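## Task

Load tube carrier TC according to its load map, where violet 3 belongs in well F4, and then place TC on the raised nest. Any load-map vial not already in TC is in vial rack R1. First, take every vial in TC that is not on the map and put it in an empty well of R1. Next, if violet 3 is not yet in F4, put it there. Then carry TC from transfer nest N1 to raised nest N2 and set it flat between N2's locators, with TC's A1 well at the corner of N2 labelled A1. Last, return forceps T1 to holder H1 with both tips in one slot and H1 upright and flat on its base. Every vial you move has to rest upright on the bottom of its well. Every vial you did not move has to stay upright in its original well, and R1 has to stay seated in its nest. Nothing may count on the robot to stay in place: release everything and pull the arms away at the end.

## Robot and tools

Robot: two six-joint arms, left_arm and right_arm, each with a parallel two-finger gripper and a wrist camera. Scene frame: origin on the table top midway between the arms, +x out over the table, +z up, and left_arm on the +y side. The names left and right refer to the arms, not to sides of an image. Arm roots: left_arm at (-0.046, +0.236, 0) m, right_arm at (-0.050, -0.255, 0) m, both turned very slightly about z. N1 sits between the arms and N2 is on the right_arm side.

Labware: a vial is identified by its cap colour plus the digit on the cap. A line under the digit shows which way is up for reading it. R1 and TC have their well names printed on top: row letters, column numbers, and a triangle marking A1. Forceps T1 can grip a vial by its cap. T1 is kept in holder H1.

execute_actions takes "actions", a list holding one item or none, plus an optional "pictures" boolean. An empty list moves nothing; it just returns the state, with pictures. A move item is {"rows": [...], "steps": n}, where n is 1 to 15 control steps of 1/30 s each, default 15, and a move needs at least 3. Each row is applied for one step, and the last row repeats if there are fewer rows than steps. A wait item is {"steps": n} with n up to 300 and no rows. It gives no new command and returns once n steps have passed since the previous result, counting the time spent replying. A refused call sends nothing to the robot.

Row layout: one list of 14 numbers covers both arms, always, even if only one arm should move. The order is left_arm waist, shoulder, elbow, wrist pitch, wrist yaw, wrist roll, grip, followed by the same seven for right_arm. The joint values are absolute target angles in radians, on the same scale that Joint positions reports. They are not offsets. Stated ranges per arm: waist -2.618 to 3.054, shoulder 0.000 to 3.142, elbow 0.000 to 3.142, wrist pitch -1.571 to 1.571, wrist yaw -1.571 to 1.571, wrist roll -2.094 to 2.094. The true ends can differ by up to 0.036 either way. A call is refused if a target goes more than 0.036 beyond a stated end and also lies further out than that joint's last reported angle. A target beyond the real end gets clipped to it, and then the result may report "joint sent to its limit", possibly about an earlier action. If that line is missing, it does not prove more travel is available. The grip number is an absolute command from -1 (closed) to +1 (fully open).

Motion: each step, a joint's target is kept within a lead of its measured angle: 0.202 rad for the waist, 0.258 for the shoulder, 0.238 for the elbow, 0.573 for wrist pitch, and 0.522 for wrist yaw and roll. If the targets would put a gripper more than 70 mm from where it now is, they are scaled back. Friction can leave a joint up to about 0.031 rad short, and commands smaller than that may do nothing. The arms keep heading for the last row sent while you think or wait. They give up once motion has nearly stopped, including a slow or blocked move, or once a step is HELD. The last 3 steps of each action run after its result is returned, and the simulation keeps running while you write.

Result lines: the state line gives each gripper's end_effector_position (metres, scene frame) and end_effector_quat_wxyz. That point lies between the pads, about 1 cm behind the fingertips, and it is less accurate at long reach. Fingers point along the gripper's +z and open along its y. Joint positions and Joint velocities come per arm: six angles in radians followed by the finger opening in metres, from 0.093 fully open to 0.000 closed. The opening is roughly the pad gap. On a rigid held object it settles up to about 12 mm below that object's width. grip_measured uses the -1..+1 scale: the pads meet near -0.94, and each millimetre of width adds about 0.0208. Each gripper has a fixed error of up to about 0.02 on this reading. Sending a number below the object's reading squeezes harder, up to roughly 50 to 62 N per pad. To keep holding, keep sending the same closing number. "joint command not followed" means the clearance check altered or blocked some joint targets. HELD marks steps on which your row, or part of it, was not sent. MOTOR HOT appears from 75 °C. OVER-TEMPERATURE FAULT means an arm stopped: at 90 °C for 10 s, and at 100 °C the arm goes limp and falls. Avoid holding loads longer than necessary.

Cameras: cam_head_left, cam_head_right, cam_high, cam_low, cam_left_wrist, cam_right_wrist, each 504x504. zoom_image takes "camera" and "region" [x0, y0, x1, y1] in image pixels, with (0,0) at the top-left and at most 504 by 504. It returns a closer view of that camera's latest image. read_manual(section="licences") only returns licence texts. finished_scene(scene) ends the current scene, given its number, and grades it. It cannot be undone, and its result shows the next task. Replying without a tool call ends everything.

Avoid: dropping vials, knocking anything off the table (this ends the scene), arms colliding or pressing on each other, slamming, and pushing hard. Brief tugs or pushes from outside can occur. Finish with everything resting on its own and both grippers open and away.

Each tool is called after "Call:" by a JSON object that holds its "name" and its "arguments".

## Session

Call:
{"name": "execute_actions", "arguments": {"actions": []}}

Scene clock: 0.00 s of 18600.00 s.
left_arm: end_effector_position=(+0.2551, +0.2782, +0.2388) grip_measured=+1.000 end_effector_quat_wxyz=(+0.595, +0.466, +0.600, +0.262) | right_arm: end_effector_position=(+0.2927, -0.4679, +0.3110) grip_measured=+1.000 end_effector_quat_wxyz=(+0.420, +0.697, +0.569, +0.115)
Joint positions: left_arm=[0.515 0.818 0.478 0.122 0.769 1.228 0.093] | right_arm=[-0.546  1.407  1.522 -0.787  0.075  1.212  0.093]
Joint velocities: left_arm=[ 0.007  0.002  0.002 -0.066  0.022  0.022  0.   ] | right_arm=[-0.022  0.007 -0.007  0.022  0.022  0.007  0.   ]
Motor temperatures (°C, as the motors report them): left_arm=[25 28 31 28 25 24] | right_arm=[25 27 28 30 24 27]
camera_calibration (this result's frames):
cam_left_wrist: T_world_to_cam=[[-0.252008, -0.447978, -0.857792, 0.394409], [-0.290845, 0.880482, -0.37438, -0.0453455], [0.922985, 0.155138, -0.352181, -0.110372], [0, 0, 0, 1]] pos_world=[0.188078, 0.233735, 0.282474]
cam_right_wrist: T_world_to_cam=[[-0.691163, -0.0139468, -0.722565, 0.422637], [0.00378955, 0.99973, -0.0229214, 0.515129], [0.722689, -0.0185806, -0.690923, 0.0720262], [0, 0, 0, 1]] pos_world=[0.238106, -0.507758, 0.366954]

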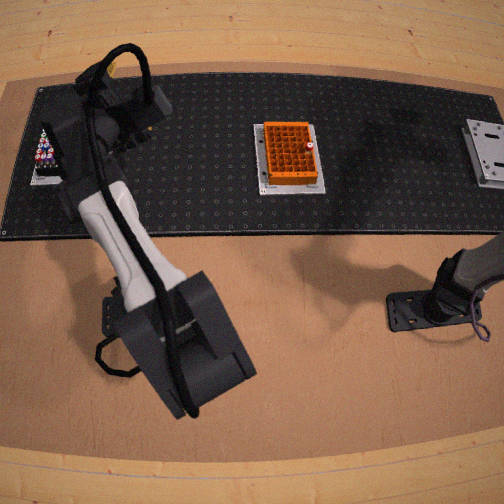

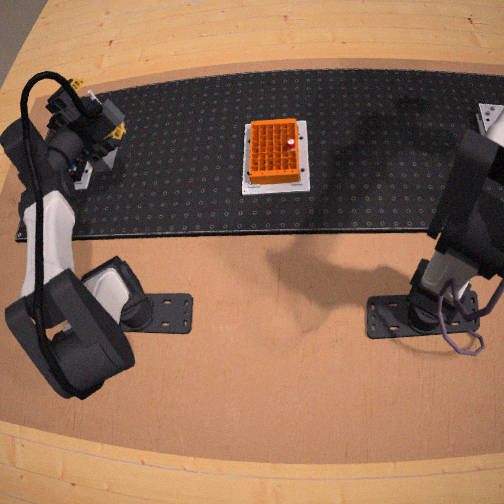

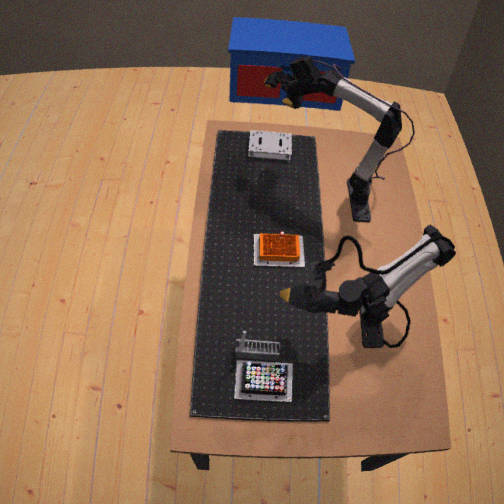

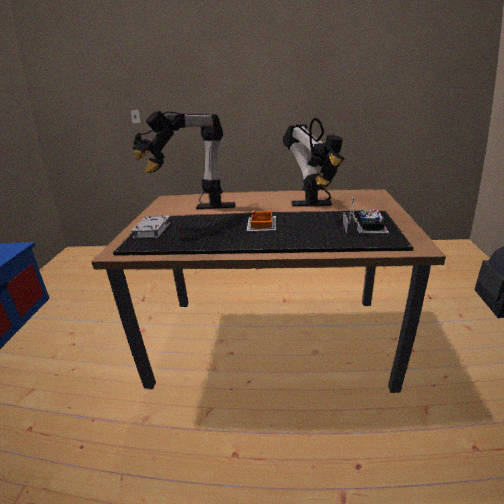

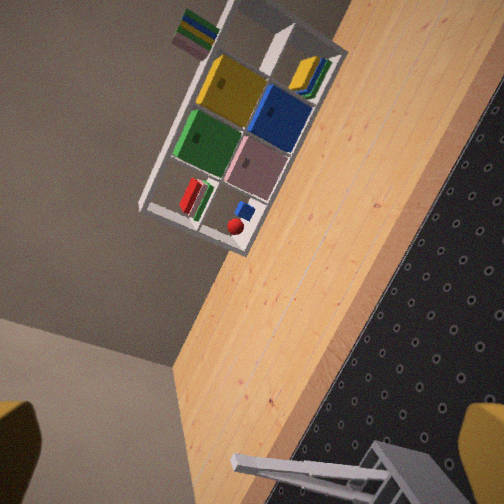

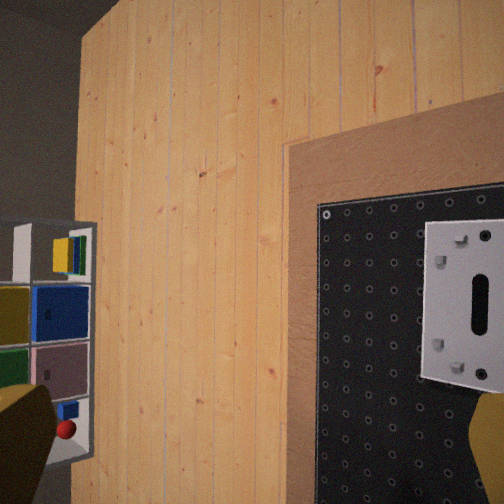

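Survey poses.

Call:
{"name": "execute_actions", "arguments": {"actions": [{"rows":[[0.52,0.85,0.6,0,0.7,1.1,0.5,-0.55,1.38,1.5,-0.83,0.06,1.1,1],[0.52,0.9,0.72,-0.12,0.63,1.0,0,-0.56,1.35,1.47,-0.88,0.05,0.95,1],[0.52,0.95,0.84,-0.25,0.56,0.9,0,-0.57,1.32,1.44,-0.93,0.04,0.8,1],[0.52,1.0,0.96,-0.4,0.5,0.8,0,-0.58,1.29,1.41,-0.98,0.03,0.65,1],[0.52,1.05,1.08,-0.55,0.43,0.7,0,-0.59,1.26,1.38,-1.03,0.02,0.5,1],[0.52,1.1,1.2,-0.7,0.36,0.6,0,-0.6,1.23,1.35,-1.08,0.01,0.35,1],[0.52,1.15,1.3,-0.85,0.3,0.5,0,-0.6,1.2,1.32,-1.13,0,0.2,1],[0.52,1.2,1.4,-1.0,0.25,0.42,0,-0.6,1.2,1.3,-1.18,0,0.1,1],[0.52,1.25,1.45,-1.15,0.25,0.42,0,-0.6,1.2,1.3,-1.2,0,0,1]],"steps":15}]}}

Call:
{"name": "execute_actions", "arguments": {"actions": [{"steps":15}], "pictures": true}}

Call:
{"name": "zoom_image", "arguments": {"camera": "cam_head_right", "region": [230,110,320,200]}}

Scene clock: 2.90 s of 18600.00 s.
left_arm: end_effector_position=(+0.2811, +0.3637, +0.2907) grip_measured=+0.003 end_effector_quat_wxyz=(+0.422, +0.082, +0.900, +0.075) | right_arm: end_effector_position=(+0.1946, -0.4165, +0.2468) grip_measured=+1.000 end_effector_quat_wxyz=(+0.282, +0.398, +0.872, -0.051)
Joint positions: left_arm=[ 0.515  1.249  1.344 -0.832  0.345  0.563  0.045] | right_arm=[-0.594  1.199  1.324 -1.116  0.02   0.278  0.093]
Joint velocities: left_arm=[ 0.002  0.442  1.546 -1.883 -0.637 -0.916 -0.   ] | right_arm=[-0.027 -0.012 -0.081 -0.505 -0.066 -1.839  0.   ]
Motor temperatures (°C, as the motors report them): left_arm=[25 28 32 29 25 24] | right_arm=[25 28 29 31 24 27]
Steps of this call (steps 1 to 75: nothing new was sent; steps 76 to 87: the first 12 steps of this action). Readings (joint positions):
76: left_arm=[0.515 0.819 0.493 0.096 0.763 1.212] | right_arm=[-0.546 1.407 1.522 -0.789 0.074 1.197]
77: left_arm=[0.515 0.833 0.537 0.040 0.744 1.177] | right_arm=[-0.547 1.401 1.517 -0.794 0.071 1.158]
79: left_arm=[0.515 0.902 0.687 -0.089 0.679 1.069] | right_arm=[-0.554 1.365 1.480 -0.825 0.059 1.016]
83: left_arm=[0.515 1.088 1.036 -0.455 0.483 0.767] | right_arm=[-0.589 1.243 1.366 -0.973 0.035 0.628]
87: the state above

Scene clock: 3.40 s of 18600.00 s.
left_arm: end_effector_position=(+0.2391, +0.3543, +0.2775) grip_measured=+0.003 end_effector_quat_wxyz=(+0.329, -0.010, +0.944, +0.033) | right_arm: end_effector_position=(+0.1837, -0.4072, +0.2365) grip_measured=+1.000 end_effector_quat_wxyz=(+0.241, +0.281, +0.926, -0.073)
Joint positions: left_arm=[ 0.515  1.252  1.439 -1.129  0.261  0.429  0.045] | right_arm=[-0.594  1.199  1.319 -1.181  0.008  0.014  0.093]
Joint velocities: left_arm=[-0.002  0.002  0.007 -0.066 -0.066 -0.081 -0.   ] | right_arm=[-0.002 -0.002  0.002 -0.051  0.037 -0.081  0.   ]
Motor temperatures (°C, as the motors report them): left_arm=[25 28 32 29 25 24] | right_arm=[25 28 29 31 24 27]
Kept back: nothing.
Steps of this call (steps 1 to 3: the last 3 steps of your previous action; steps 4 to 15: the robot went on to your last target). Readings (joint positions):
1: left_arm=[0.515 1.256 1.385 -0.884 0.326 0.535] | right_arm=[-0.594 1.199 1.321 -1.131 0.017 0.223]
2: left_arm=[0.515 1.255 1.412 -0.928 0.312 0.513] | right_arm=[-0.594 1.199 1.319 -1.143 0.015 0.179]
4: left_arm=[0.515 1.252 1.437 -0.995 0.294 0.481] | right_arm=[-0.594 1.199 1.319 -1.161 0.012 0.116]
8: left_arm=[0.515 1.252 1.439 -1.083 0.273 0.447] | right_arm=[-0.594 1.199 1.319 -1.174 0.009 0.050]
15: the state above
camera_calibration (this result's frames):
cam_left_wrist: T_world_to_cam=[[0.0578433, -0.997498, -0.040638, 0.351552], [-0.973254, -0.0472785, -0.224814, 0.347829], [0.22233, 0.0525551, -0.973554, 0.282469], [0, 0, 0, 1]] pos_world=[0.255389, 0.352272, 0.367482]
cam_right_wrist: T_world_to_cam=[[-0.543949, -0.839076, -0.00843367, -0.237604], [-0.837578, 0.543532, -0.0550924, 0.429502], [0.0508107, -0.0229036, -0.998446, 0.294837], [0, 0, 0, 1]] pos_world=[0.215516, -0.426063, 0.316038]

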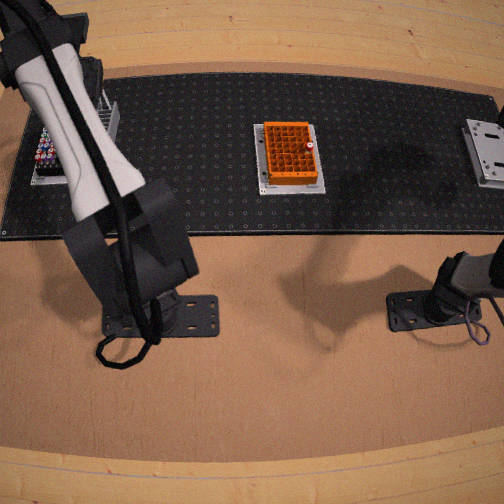

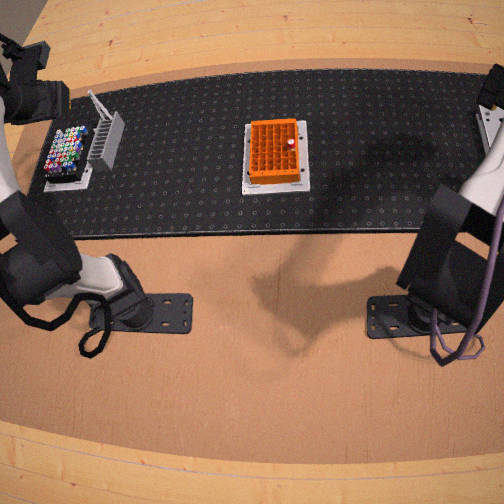

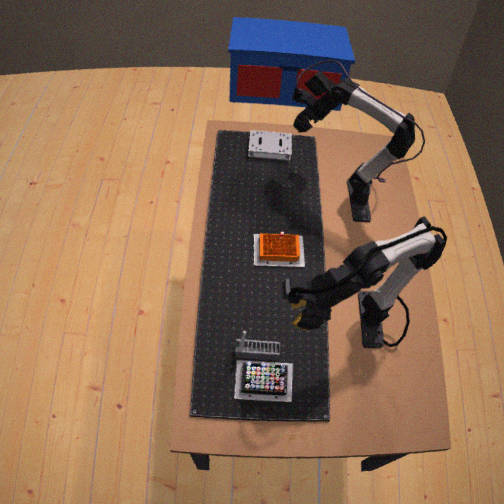

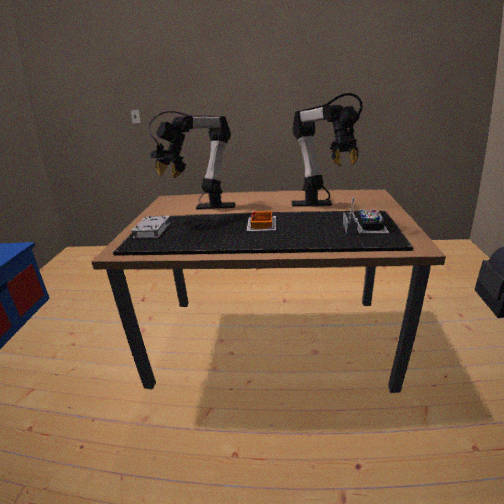

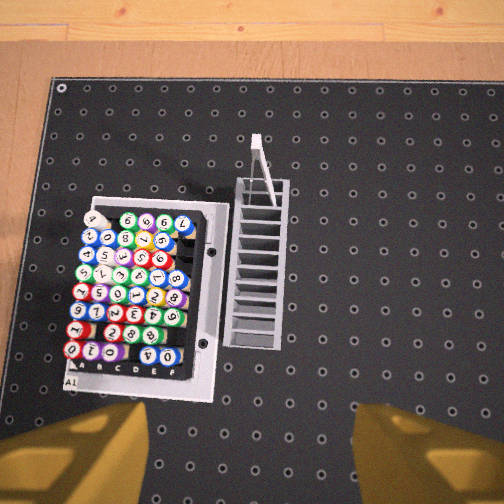

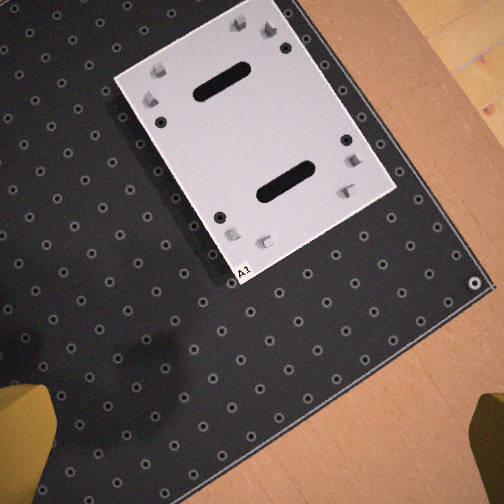

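Region (230, 110, 320, 200) of cam_head_right's 504x504 image, scaled by 5.600, with more detail than that image has.

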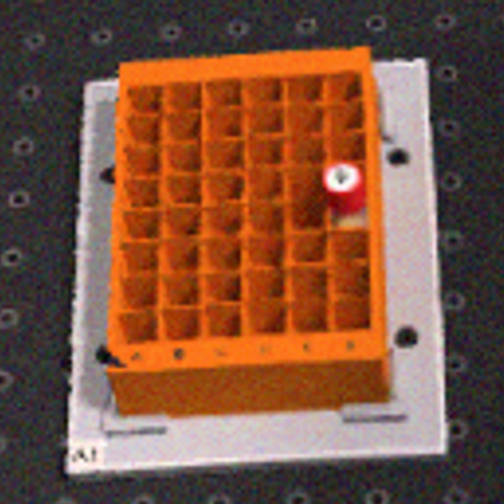

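Call:
{"name": "execute_actions", "arguments": {"actions": [{"rows":[[0.5,1.3,1.42,-1.08,0.25,0.42,0,-0.6,1.2,1.3,-1.2,0,0,1],[0.485,1.34,1.405,-1.04,0.245,0.41,0,-0.6,1.2,1.3,-1.2,0,0,1],[0.47,1.38,1.39,-1.0,0.24,0.4,0,-0.6,1.2,1.3,-1.2,0,0,1],[0.455,1.42,1.375,-0.96,0.235,0.39,0,-0.6,1.2,1.3,-1.2,0,0,1],[0.44,1.46,1.36,-0.92,0.23,0.38,0,-0.6,1.2,1.3,-1.2,0,0,1],[0.425,1.5,1.345,-0.88,0.22,0.375,0,-0.6,1.2,1.3,-1.2,0,0,1],[0.41,1.54,1.33,-0.84,0.22,0.375,0,-0.6,1.2,1.3,-1.2,0,0,1],[0.394,1.575,1.318,-0.795,0.22,0.375,0,-0.6,1.2,1.3,-1.2,0,0,1]],"steps":15}]}}

Call:
{"name": "execute_actions", "arguments": {"actions": [{"steps":12}], "pictures": true}}

Scene clock: 4.23 s of 18600.00 s.
left_arm: end_effector_position=(+0.3122, +0.3543, +0.1495) grip_measured=+0.003 end_effector_quat_wxyz=(+0.234, +0.006, +0.972, -0.024) | right_arm: end_effector_position=(+0.1834, -0.4070, +0.2364) grip_measured=+1.000 end_effector_quat_wxyz=(+0.240, +0.276, +0.928, -0.074)
Joint positions: left_arm=[ 0.403  1.598  1.316 -0.872  0.234  0.386  0.045] | right_arm=[-0.594  1.199  1.319 -1.182  0.008  0.005  0.093]
Joint velocities: left_arm=[-0.056  0.325 -0.256  0.198 -0.007 -0.007 -0.001] | right_arm=[ 0.002 -0.002 -0.012  0.037  0.007  0.022  0.   ]
Motor temperatures (°C, as the motors report them): left_arm=[25 28 32 29 25 24] | right_arm=[25 28 29 31 24 27]
Steps of this call (steps 1 to 13: the robot went on to your last target; steps 14 to 25: the first 12 steps of this action). Readings (joint positions):
14: left_arm=[0.515 1.254 1.439 -1.135 0.259 0.425] | right_arm=[-0.594 1.199 1.319 -1.182 0.008 0.006]
15: left_arm=[0.513 1.261 1.438 -1.126 0.258 0.423] | right_arm=[-0.594 1.199 1.319 -1.182 0.008 0.006]
17: left_arm=[0.495 1.302 1.428 -1.083 0.253 0.415] | right_arm=[-0.594 1.199 1.319 -1.182 0.008 0.006]
21: left_arm=[0.438 1.468 1.372 -0.954 0.241 0.396] | right_arm=[-0.594 1.199 1.319 -1.182 0.008 0.005]
25: the state above

Scene clock: 4.63 s of 18600.00 s.
left_arm: end_effector_position=(+0.3207, +0.3587, +0.1519) grip_measured=+0.003 end_effector_quat_wxyz=(+0.252, +0.006, +0.968, -0.014) | right_arm: end_effector_position=(+0.1834, -0.4070, +0.2364) grip_measured=+1.000 end_effector_quat_wxyz=(+0.240, +0.276, +0.928, -0.074)
Joint positions: left_arm=[ 0.402  1.598  1.309 -0.82   0.229  0.38   0.045] | right_arm=[-0.594  1.199  1.319 -1.182  0.008  0.005  0.093]
Joint velocities: left_arm=[ 0.007  0.002 -0.007  0.066 -0.022  0.037  0.001] | right_arm=[-0.012 -0.007 -0.002  0.037  0.066 -0.007  0.   ]
Motor temperatures (°C, as the motors report them): left_arm=[25 29 32 29 25 24] | right_arm=[25 28 29 31 24 27]
Kept back: nothing.
Steps of this call (steps 1 to 3: the last 3 steps of your previous action; steps 4 to 12: the robot went on to your last target). Readings (joint positions):
1: left_arm=[0.402 1.604 1.311 -0.867 0.232 0.385] | right_arm=[-0.594 1.199 1.319 -1.182 0.008 0.005]
2: left_arm=[0.402 1.604 1.309 -0.863 0.230 0.384] | right_arm=[-0.594 1.199 1.319 -1.182 0.008 0.005]
4: left_arm=[0.402 1.599 1.309 -0.845 0.230 0.382] | right_arm=[-0.594 1.199 1.319 -1.182 0.008 0.005]
8: left_arm=[0.402 1.598 1.309 -0.827 0.229 0.381] | right_arm=[-0.594 1.199 1.319 -1.182 0.008 0.005]
12: the state above
camera_calibration (this result's frames):
cam_left_wrist: T_world_to_cam=[[0.00253898, -0.999387, 0.0349163, 0.352965], [-0.997988, -0.00474426, -0.0632221, 0.367332], [0.063349, -0.0346855, -0.997389, 0.227711], [0, 0, 0, 1]] pos_world=[0.351272, 0.362389, 0.238016]
cam_right_wrist: T_world_to_cam=[[-0.537245, -0.843417, -0.00397854, -0.241657], [-0.842102, 0.536659, -0.0534913, 0.426823], [0.0472506, -0.0253876, -0.99856, 0.294345], [0, 0, 0, 1]] pos_world=[0.215692, -0.425403, 0.315791]

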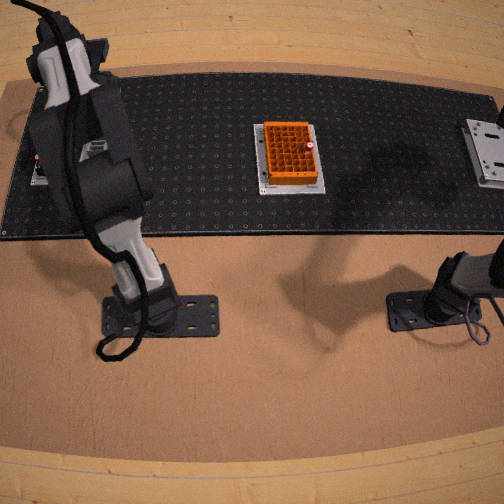

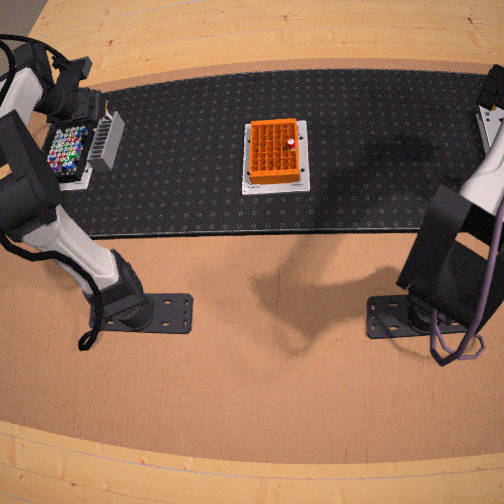

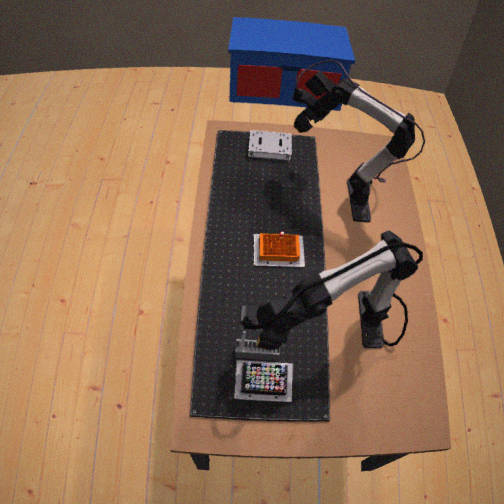

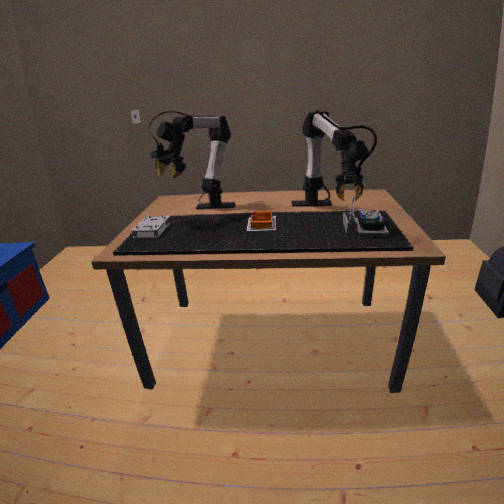

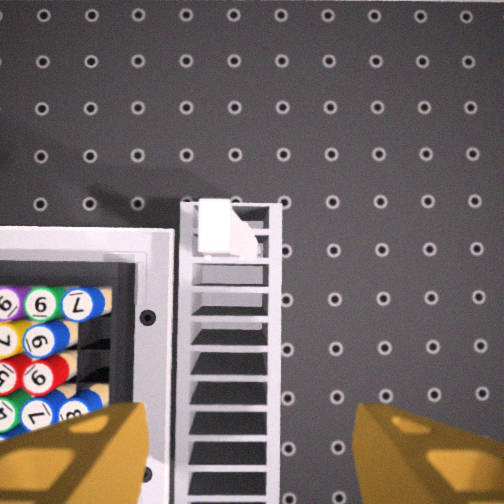

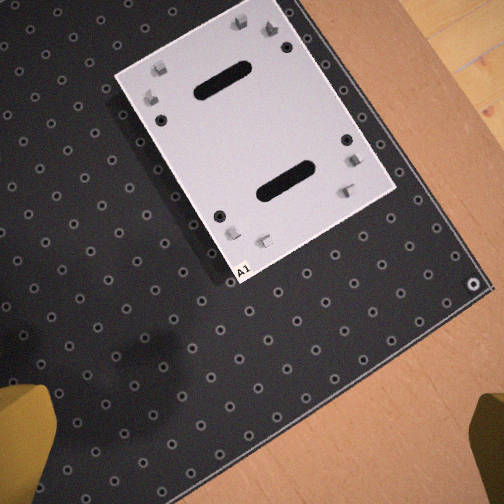

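Call:
{"name": "execute_actions", "arguments": {"actions": [{"rows":[[0.39,1.615,1.296,-0.775,0.22,0.375,0,-0.6,1.2,1.3,-1.2,0,0,1],[0.388,1.624,1.292,-0.757,0.218,0.372,0,-0.6,1.2,1.3,-1.2,0,0,1],[0.386,1.633,1.288,-0.74,0.216,0.369,0,-0.6,1.2,1.3,-1.2,0,0,1],[0.384,1.642,1.284,-0.722,0.214,0.366,0,-0.6,1.2,1.3,-1.2,0,0,1],[0.382,1.651,1.28,-0.705,0.212,0.363,0,-0.6,1.2,1.3,-1.2,0,0,1],[0.38,1.66,1.276,-0.687,0.21,0.36,0,-0.6,1.2,1.3,-1.2,0,0,1],[0.378,1.669,1.272,-0.67,0.208,0.357,0,-0.6,1.2,1.3,-1.2,0,0,1],[0.376,1.678,1.268,-0.652,0.206,0.354,0,-0.6,1.2,1.3,-1.2,0,0,1],[0.374,1.687,1.264,-0.635,0.204,0.351,0,-0.6,1.2,1.3,-1.2,0,0,1],[0.372,1.696,1.26,-0.617,0.202,0.348,0,-0.6,1.2,1.3,-1.2,0,0,1],[0.37,1.705,1.256,-0.6,0.2,0.345,0,-0.6,1.2,1.3,-1.2,0,0,1],[0.368,1.714,1.252,-0.582,0.2,0.342,0,-0.6,1.2,1.3,-1.2,0,0,1],[0.366,1.723,1.248,-0.57,0.2,0.34,0,-0.6,1.2,1.3,-1.2,0,0,1],[0.364,1.73,1.245,-0.56,0.2,0.34,0,-0.6,1.2,1.3,-1.2,0,0,1],[0.362,1.735,1.245,-0.558,0.2,0.34,0,-0.6,1.2,1.3,-1.2,0,0,1]],"steps":15}]}}

Call:
{"name": "execute_actions", "arguments": {"actions": [{"steps":14}], "pictures": true}}

Call:
{"name": "zoom_image", "arguments": {"camera": "cam_high", "region": [200,290,300,390]}}

Scene clock: 5.43 s of 18600.00 s.
left_arm: end_effector_position=(+0.3447, +0.3639, +0.1226) grip_measured=+0.003 end_effector_quat_wxyz=(+0.262, +0.004, +0.965, -0.007) | right_arm: end_effector_position=(+0.1834, -0.4070, +0.2364) grip_measured=+1.000 end_effector_quat_wxyz=(+0.240, +0.276, +0.928, -0.074)
Joint positions: left_arm=[ 0.384  1.683  1.273 -0.673  0.215  0.359  0.045] | right_arm=[-0.594  1.199  1.319 -1.182  0.008  0.005  0.093]
Joint velocities: left_arm=[-0.076  0.295 -0.149  0.432 -0.11  -0.081 -0.   ] | right_arm=[ 0.002 -0.002  0.007 -0.066  0.037 -0.007  0.   ]
Motor temperatures (°C, as the motors report them): left_arm=[25 29 32 29 25 24] | right_arm=[25 28 29 31 24 27]
Steps of this call (steps 1 to 12: the robot went on to your last target; steps 13 to 24: the first 12 steps of this action). Readings (joint positions):
13: left_arm=[0.402 1.598 1.309 -0.816 0.229 0.380] | right_arm=[-0.594 1.199 1.319 -1.182 0.008 0.005]
14: left_arm=[0.402 1.598 1.309 -0.811 0.228 0.379] | right_arm=[-0.594 1.199 1.319 -1.182 0.008 0.005]
16: left_arm=[0.401 1.603 1.309 -0.792 0.227 0.377] | right_arm=[-0.594 1.199 1.319 -1.182 0.008 0.005]
20: left_arm=[0.393 1.637 1.295 -0.733 0.222 0.369] | right_arm=[-0.594 1.199 1.319 -1.182 0.008 0.005]
24: the state above

Scene clock: 5.90 s of 18600.00 s.
left_arm: end_effector_position=(+0.3587, +0.3662, +0.1089) grip_measured=+0.003 end_effector_quat_wxyz=(+0.273, +0.003, +0.962, -0.002) | right_arm: end_effector_position=(+0.1834, -0.4070, +0.2364) grip_measured=+1.000 end_effector_quat_wxyz=(+0.240, +0.276, +0.928, -0.074)
Joint positions: left_arm=[ 0.374  1.726  1.255 -0.584  0.209  0.346  0.045] | right_arm=[-0.594  1.199  1.319 -1.182  0.008  0.005  0.093]
Joint velocities: left_arm=[-0.012 -0.012  0.017  0.037 -0.037  0.022 -0.001] | right_arm=[-0.017 -0.017 -0.002  0.007 -0.007  0.007  0.   ]
Motor temperatures (°C, as the motors report them): left_arm=[25 29 32 30 25 24] | right_arm=[25 28 29 31 24 27]
Kept back: nothing.
Steps of this call (steps 1 to 3: the last 3 steps of your previous action; steps 4 to 14: the robot went on to your last target). Readings (joint positions):
1: left_arm=[0.382 1.693 1.268 -0.658 0.214 0.356] | right_arm=[-0.594 1.199 1.319 -1.182 0.008 0.005]
2: left_arm=[0.380 1.703 1.264 -0.644 0.213 0.354] | right_arm=[-0.594 1.199 1.319 -1.182 0.008 0.005]
4: left_arm=[0.376 1.718 1.258 -0.622 0.211 0.351] | right_arm=[-0.594 1.199 1.319 -1.182 0.008 0.005]
8: left_arm=[0.374 1.726 1.255 -0.600 0.209 0.347] | right_arm=[-0.594 1.199 1.319 -1.182 0.008 0.005]
14: the state above
camera_calibration (this result's frames):
cam_left_wrist: T_world_to_cam=[[0.011977, -0.99981, 0.0153485, 0.360762], [-0.994323, -0.0135315, -0.105539, 0.409135], [0.105727, -0.0139973, -0.994297, 0.159618], [0, 0, 0, 1]] pos_world=[0.385615, 0.368464, 0.19635]
cam_right_wrist: T_world_to_cam=[[-0.537245, -0.843417, -0.00397854, -0.241657], [-0.842102, 0.536659, -0.0534913, 0.426823], [0.0472506, -0.0253876, -0.99856, 0.294345], [0, 0, 0, 1]] pos_world=[0.215692, -0.425403, 0.315791]

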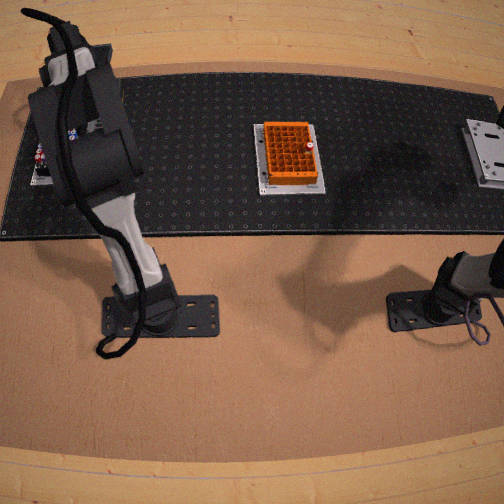

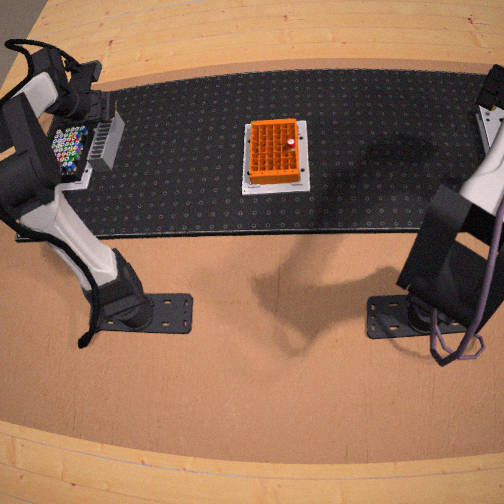

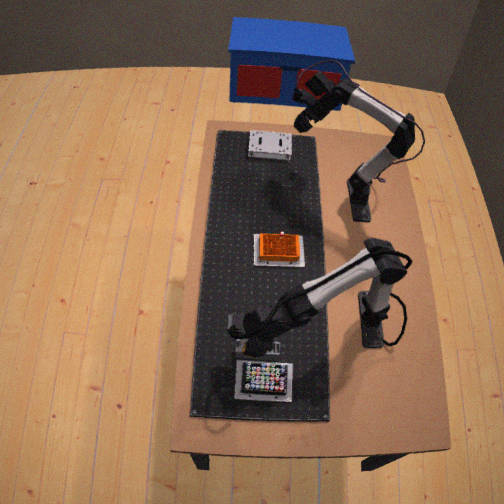

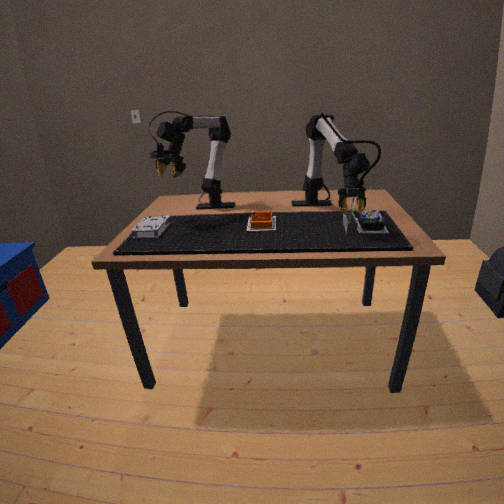

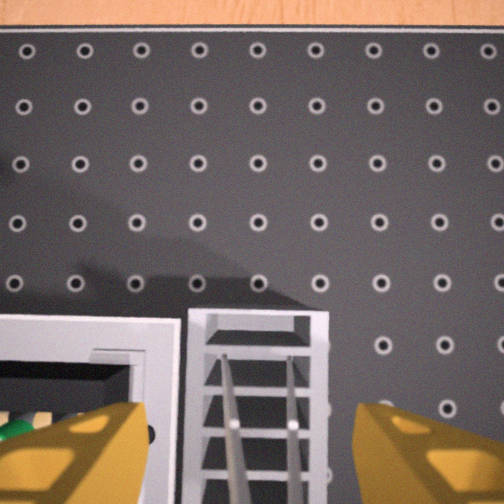

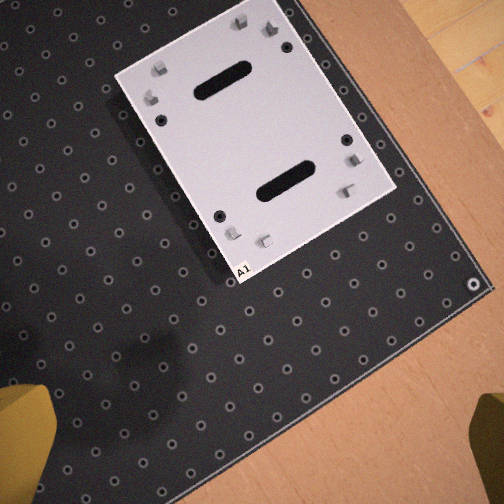

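Region (200, 290, 300, 390) of cam_high's 504x504 image, scaled by 5.040, with more detail than that image has.

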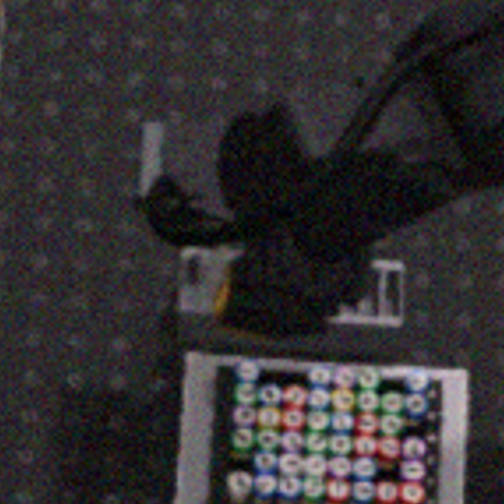

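Call:
{"name": "execute_actions", "arguments": {"actions": [{"rows":[[0.357,1.735,1.245,-0.545,0.2,0.34,0,-0.6,1.2,1.3,-1.2,0,0,1],[0.357,1.735,1.245,-0.545,0.2,0.34,0,-0.6,1.2,1.3,-1.2,0,0,1],[0.357,1.735,1.245,-0.545,0.2,0.34,0,-0.6,1.2,1.3,-1.2,0,0,1],[0.357,1.735,1.245,-0.545,0.2,0.34,-0.2,-0.6,1.2,1.3,-1.2,0,0,1],[0.357,1.735,1.245,-0.545,0.2,0.34,-0.35,-0.6,1.2,1.3,-1.2,0,0,1],[0.357,1.735,1.245,-0.545,0.2,0.34,-0.5,-0.6,1.2,1.3,-1.2,0,0,1],[0.357,1.735,1.245,-0.545,0.2,0.34,-0.6,-0.6,1.2,1.3,-1.2,0,0,1],[0.357,1.735,1.245,-0.545,0.2,0.34,-0.68,-0.6,1.2,1.3,-1.2,0,0,1],[0.357,1.735,1.245,-0.545,0.2,0.34,-0.75,-0.6,1.2,1.3,-1.2,0,0,1],[0.357,1.735,1.245,-0.545,0.2,0.34,-0.82,-0.6,1.2,1.3,-1.2,0,0,1]],"steps":15}]}}

Call:
{"name": "execute_actions", "arguments": {"actions": [{"rows":[[0.357,1.70,1.28,-0.60,0.2,0.34,-0.82,-0.6,1.2,1.3,-1.2,0,0,1],[0.357,1.698,1.29,-0.612,0.2,0.34,-0.82,-0.6,1.2,1.3,-1.2,0,0,1],[0.357,1.696,1.30,-0.624,0.2,0.34,-0.82,-0.6,1.2,1.3,-1.2,0,0,1],[0.357,1.694,1.31,-0.636,0.2,0.34,-0.82,-0.6,1.2,1.3,-1.2,0,0,1],[0.357,1.692,1.32,-0.648,0.2,0.34,-0.82,-0.6,1.2,1.3,-1.2,0,0,1],[0.357,1.69,1.33,-0.66,0.2,0.34,-0.82,-0.6,1.2,1.3,-1.2,0,0,1],[0.357,1.688,1.34,-0.672,0.2,0.34,-0.82,-0.6,1.2,1.3,-1.2,0,0,1],[0.357,1.686,1.35,-0.684,0.2,0.34,-0.82,-0.6,1.2,1.3,-1.2,0,0,1],[0.357,1.684,1.36,-0.696,0.2,0.34,-0.82,-0.6,1.2,1.3,-1.2,0,0,1],[0.357,1.683,1.372,-0.709,0.2,0.34,-0.82,-0.6,1.2,1.3,-1.2,0,0,1],[0.357,1.682,1.384,-0.722,0.2,0.34,-0.82,-0.6,1.2,1.3,-1.2,0,0,1],[0.357,1.682,1.396,-0.735,0.2,0.34,-0.82,-0.6,1.2,1.3,-1.2,0,0,1],[0.357,1.682,1.408,-0.747,0.2,0.34,-0.82,-0.6,1.2,1.3,-1.2,0,0,1],[0.357,1.682,1.42,-0.759,0.2,0.34,-0.82,-0.6,1.2,1.3,-1.2,0,0,1],[0.357,1.682,1.432,-0.771,0.2,0.34,-0.82,-0.6,1.2,1.3,-1.2,0,0,1]],"steps":15}]}}

Call:
{"name": "execute_actions", "arguments": {"actions": [{"rows":[[0.357,1.682,1.445,-0.784,0.2,0.34,-0.82,-0.6,1.2,1.3,-1.2,0,0,1],[0.357,1.682,1.458,-0.797,0.2,0.34,-0.82,-0.6,1.2,1.3,-1.2,0,0,1],[0.357,1.682,1.471,-0.81,0.2,0.34,-0.82,-0.6,1.2,1.3,-1.2,0,0,1],[0.357,1.682,1.484,-0.823,0.2,0.34,-0.82,-0.6,1.2,1.3,-1.2,0,0,1],[0.357,1.682,1.497,-0.836,0.2,0.34,-0.82,-0.6,1.2,1.3,-1.2,0,0,1],[0.357,1.682,1.51,-0.849,0.2,0.34,-0.82,-0.6,1.2,1.3,-1.2,0,0,1],[0.357,1.682,1.525,-0.863,0.2,0.34,-0.82,-0.6,1.2,1.3,-1.2,0,0,1],[0.357,1.682,1.54,-0.877,0.2,0.34,-0.82,-0.6,1.2,1.3,-1.2,0,0,1],[0.357,1.682,1.555,-0.891,0.2,0.34,-0.82,-0.6,1.2,1.3,-1.2,0,0,1],[0.357,1.682,1.57,-0.905,0.2,0.34,-0.82,-0.6,1.2,1.3,-1.2,0,0,1],[0.357,1.682,1.585,-0.915,0.2,0.34,-0.82,-0.6,1.2,1.3,-1.2,0,0,1],[0.357,1.682,1.60,-0.925,0.2,0.34,-0.82,-0.6,1.2,1.3,-1.2,0,0,1]],"steps":15}], "pictures": true}}

Scene clock: 6.97 s of 18600.00 s.
left_arm: end_effector_position=(+0.3618, +0.3677, +0.1108) grip_measured=-0.814 end_effector_quat_wxyz=(+0.280, +0.003, +0.960, +0.001) | right_arm: end_effector_position=(+0.1834, -0.4070, +0.2364) grip_measured=+1.000 end_effector_quat_wxyz=(+0.240, +0.276, +0.928, -0.074)
Joint positions: left_arm=[ 0.374  1.726  1.255 -0.568  0.208  0.344  0.006] | right_arm=[-0.594  1.199  1.319 -1.182  0.008  0.005  0.093]
Joint velocities: left_arm=[-0.002 -0.002 -0.007  0.037 -0.037 -0.037 -0.005] | right_arm=[ 0.012 -0.007  0.007 -0.022  0.007 -0.007  0.   ]
Motor temperatures (°C, as the motors report them): left_arm=[25 29 32 30 25 24] | right_arm=[25 28 29 31 24 27]
Steps of this call (steps 1 to 20: the robot went on to your last target; steps 21 to 32: the first 12 steps of this action). Readings (joint positions):
21: left_arm=[0.374 1.726 1.255 -0.580 0.209 0.345] | right_arm=[-0.594 1.199 1.319 -1.182 0.008 0.005]
22: left_arm=[0.374 1.726 1.255 -0.577 0.209 0.345] | right_arm=[-0.594 1.199 1.319 -1.182 0.008 0.005]
24: left_arm=[0.374 1.726 1.255 -0.573 0.209 0.345] | right_arm=[-0.594 1.199 1.319 -1.182 0.008 0.005]
28: left_arm=[0.374 1.726 1.255 -0.570 0.208 0.344] | right_arm=[-0.594 1.199 1.319 -1.182 0.008 0.005]
32: the state above

Scene clock: 7.47 s of 18600.00 s.
left_arm: end_effector_position=(+0.3631, +0.3683, +0.1384) grip_measured=-0.817 end_effector_quat_wxyz=(+0.279, +0.003, +0.960, +0.001) | right_arm: end_effector_position=(+0.1834, -0.4070, +0.2364) grip_measured=+1.000 end_effector_quat_wxyz=(+0.240, +0.276, +0.928, -0.074)
Joint positions: left_arm=[ 0.374  1.714  1.352 -0.678  0.207  0.344  0.006] | right_arm=[-0.594  1.199  1.319 -1.182  0.008  0.005  0.093]
Joint velocities: left_arm=[ 0.007 -0.076  0.344 -0.403 -0.037  0.066 -0.   ] | right_arm=[ 0.017  0.002  0.002  0.007 -0.022  0.022  0.   ]
Motor temperatures (°C, as the motors report them): left_arm=[25 29 32 30 25 24] | right_arm=[25 28 29 31 24 27]
Steps of this call (steps 1 to 3: the last 3 steps of your previous action; steps 4 to 15: the first 12 steps of this action). Readings (joint positions):
4: left_arm=[0.374 1.726 1.255 -0.570 0.208 0.344] | right_arm=[-0.594 1.199 1.319 -1.182 0.008 0.005]
5: left_arm=[0.374 1.726 1.258 -0.575 0.208 0.344] | right_arm=[-0.594 1.199 1.319 -1.182 0.008 0.005]
7: left_arm=[0.374 1.726 1.269 -0.593 0.208 0.344] | right_arm=[-0.594 1.199 1.319 -1.182 0.008 0.005]
11: left_arm=[0.374 1.725 1.309 -0.632 0.207 0.344] | right_arm=[-0.594 1.199 1.319 -1.182 0.008 0.005]
15: the state above

Scene clock: 7.97 s of 18600.00 s.
left_arm: end_effector_position=(+0.3664, +0.3697, +0.1924) grip_measured=-0.817 end_effector_quat_wxyz=(+0.288, +0.004, +0.958, +0.005) | right_arm: end_effector_position=(+0.1834, -0.4070, +0.2364) grip_measured=+1.000 end_effector_quat_wxyz=(+0.240, +0.276, +0.928, -0.074)
Joint positions: left_arm=[ 0.374  1.709  1.552 -0.864  0.207  0.344  0.006] | right_arm=[-0.594  1.199  1.319 -1.182  0.008  0.005  0.093]
Joint velocities: left_arm=[ 0.012 -0.012  0.442 -0.315  0.022  0.037  0.   ] | right_arm=[-0.022 -0.017 -0.002  0.095  0.007  0.037  0.   ]
Motor temperatures (°C, as the motors report them): left_arm=[25 29 32 30 25 24] | right_arm=[25 28 29 31 24 27]
Steps of this call (steps 1 to 3: the last 3 steps of your previous action; steps 4 to 15: the first 12 steps of this action). Readings (joint positions):
4: left_arm=[0.374 1.709 1.403 -0.724 0.207 0.344] | right_arm=[-0.594 1.199 1.319 -1.182 0.008 0.005]
5: left_arm=[0.374 1.709 1.415 -0.736 0.207 0.344] | right_arm=[-0.594 1.199 1.319 -1.182 0.008 0.005]
7: left_arm=[0.374 1.709 1.440 -0.760 0.207 0.344] | right_arm=[-0.594 1.199 1.319 -1.182 0.008 0.005]
11: left_arm=[0.374 1.709 1.493 -0.811 0.207 0.344] | right_arm=[-0.594 1.199 1.319 -1.182 0.008 0.005]
15: the state above
camera_calibration (this result's frames):
cam_left_wrist: T_world_to_cam=[[0.013646, -0.999906, 0.00166045, 0.364969], [-0.990535, -0.0137449, -0.136568, 0.430256], [0.136578, 0.00021887, -0.990629, 0.224538], [0, 0, 0, 1]] pos_world=[0.390537, 0.3708, 0.280587]
cam_right_wrist: T_world_to_cam=[[-0.537088, -0.843516, -0.0043119, -0.241583], [-0.842192, 0.536518, -0.0534928, 0.426783], [0.0474355, -0.0250989, -0.998559, 0.294427], [0, 0, 0, 1]] pos_world=[0.215716, -0.425366, 0.315791]

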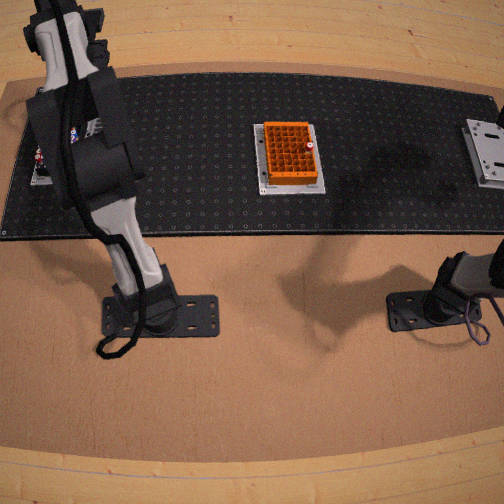

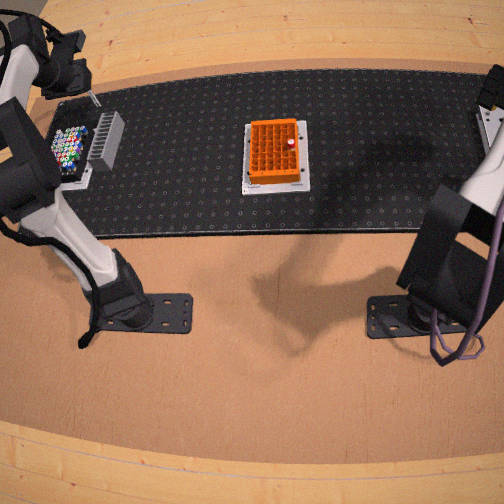

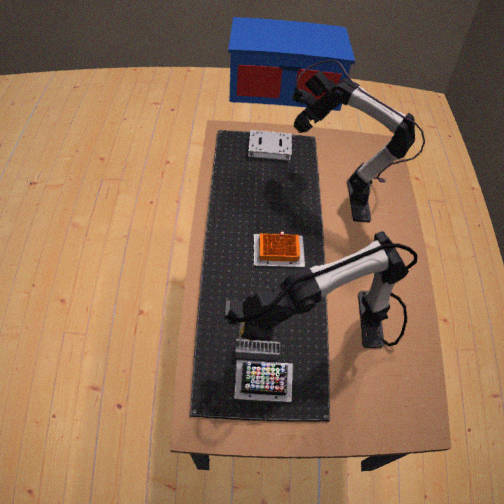

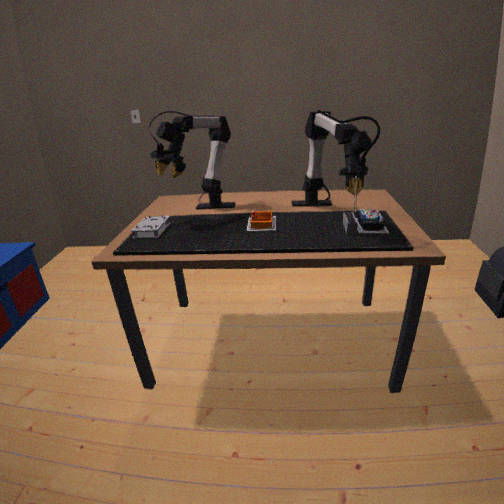

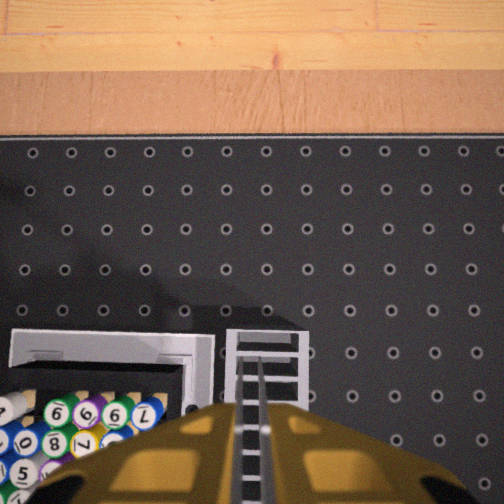

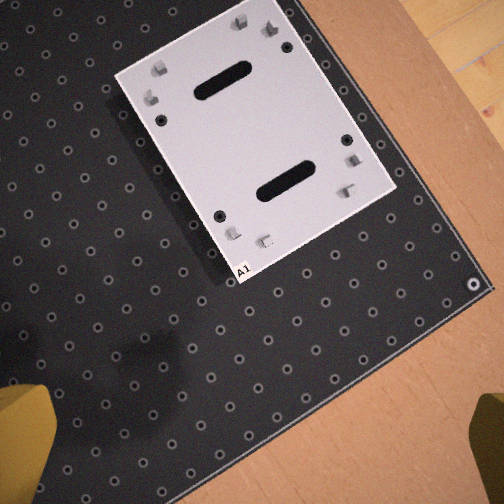

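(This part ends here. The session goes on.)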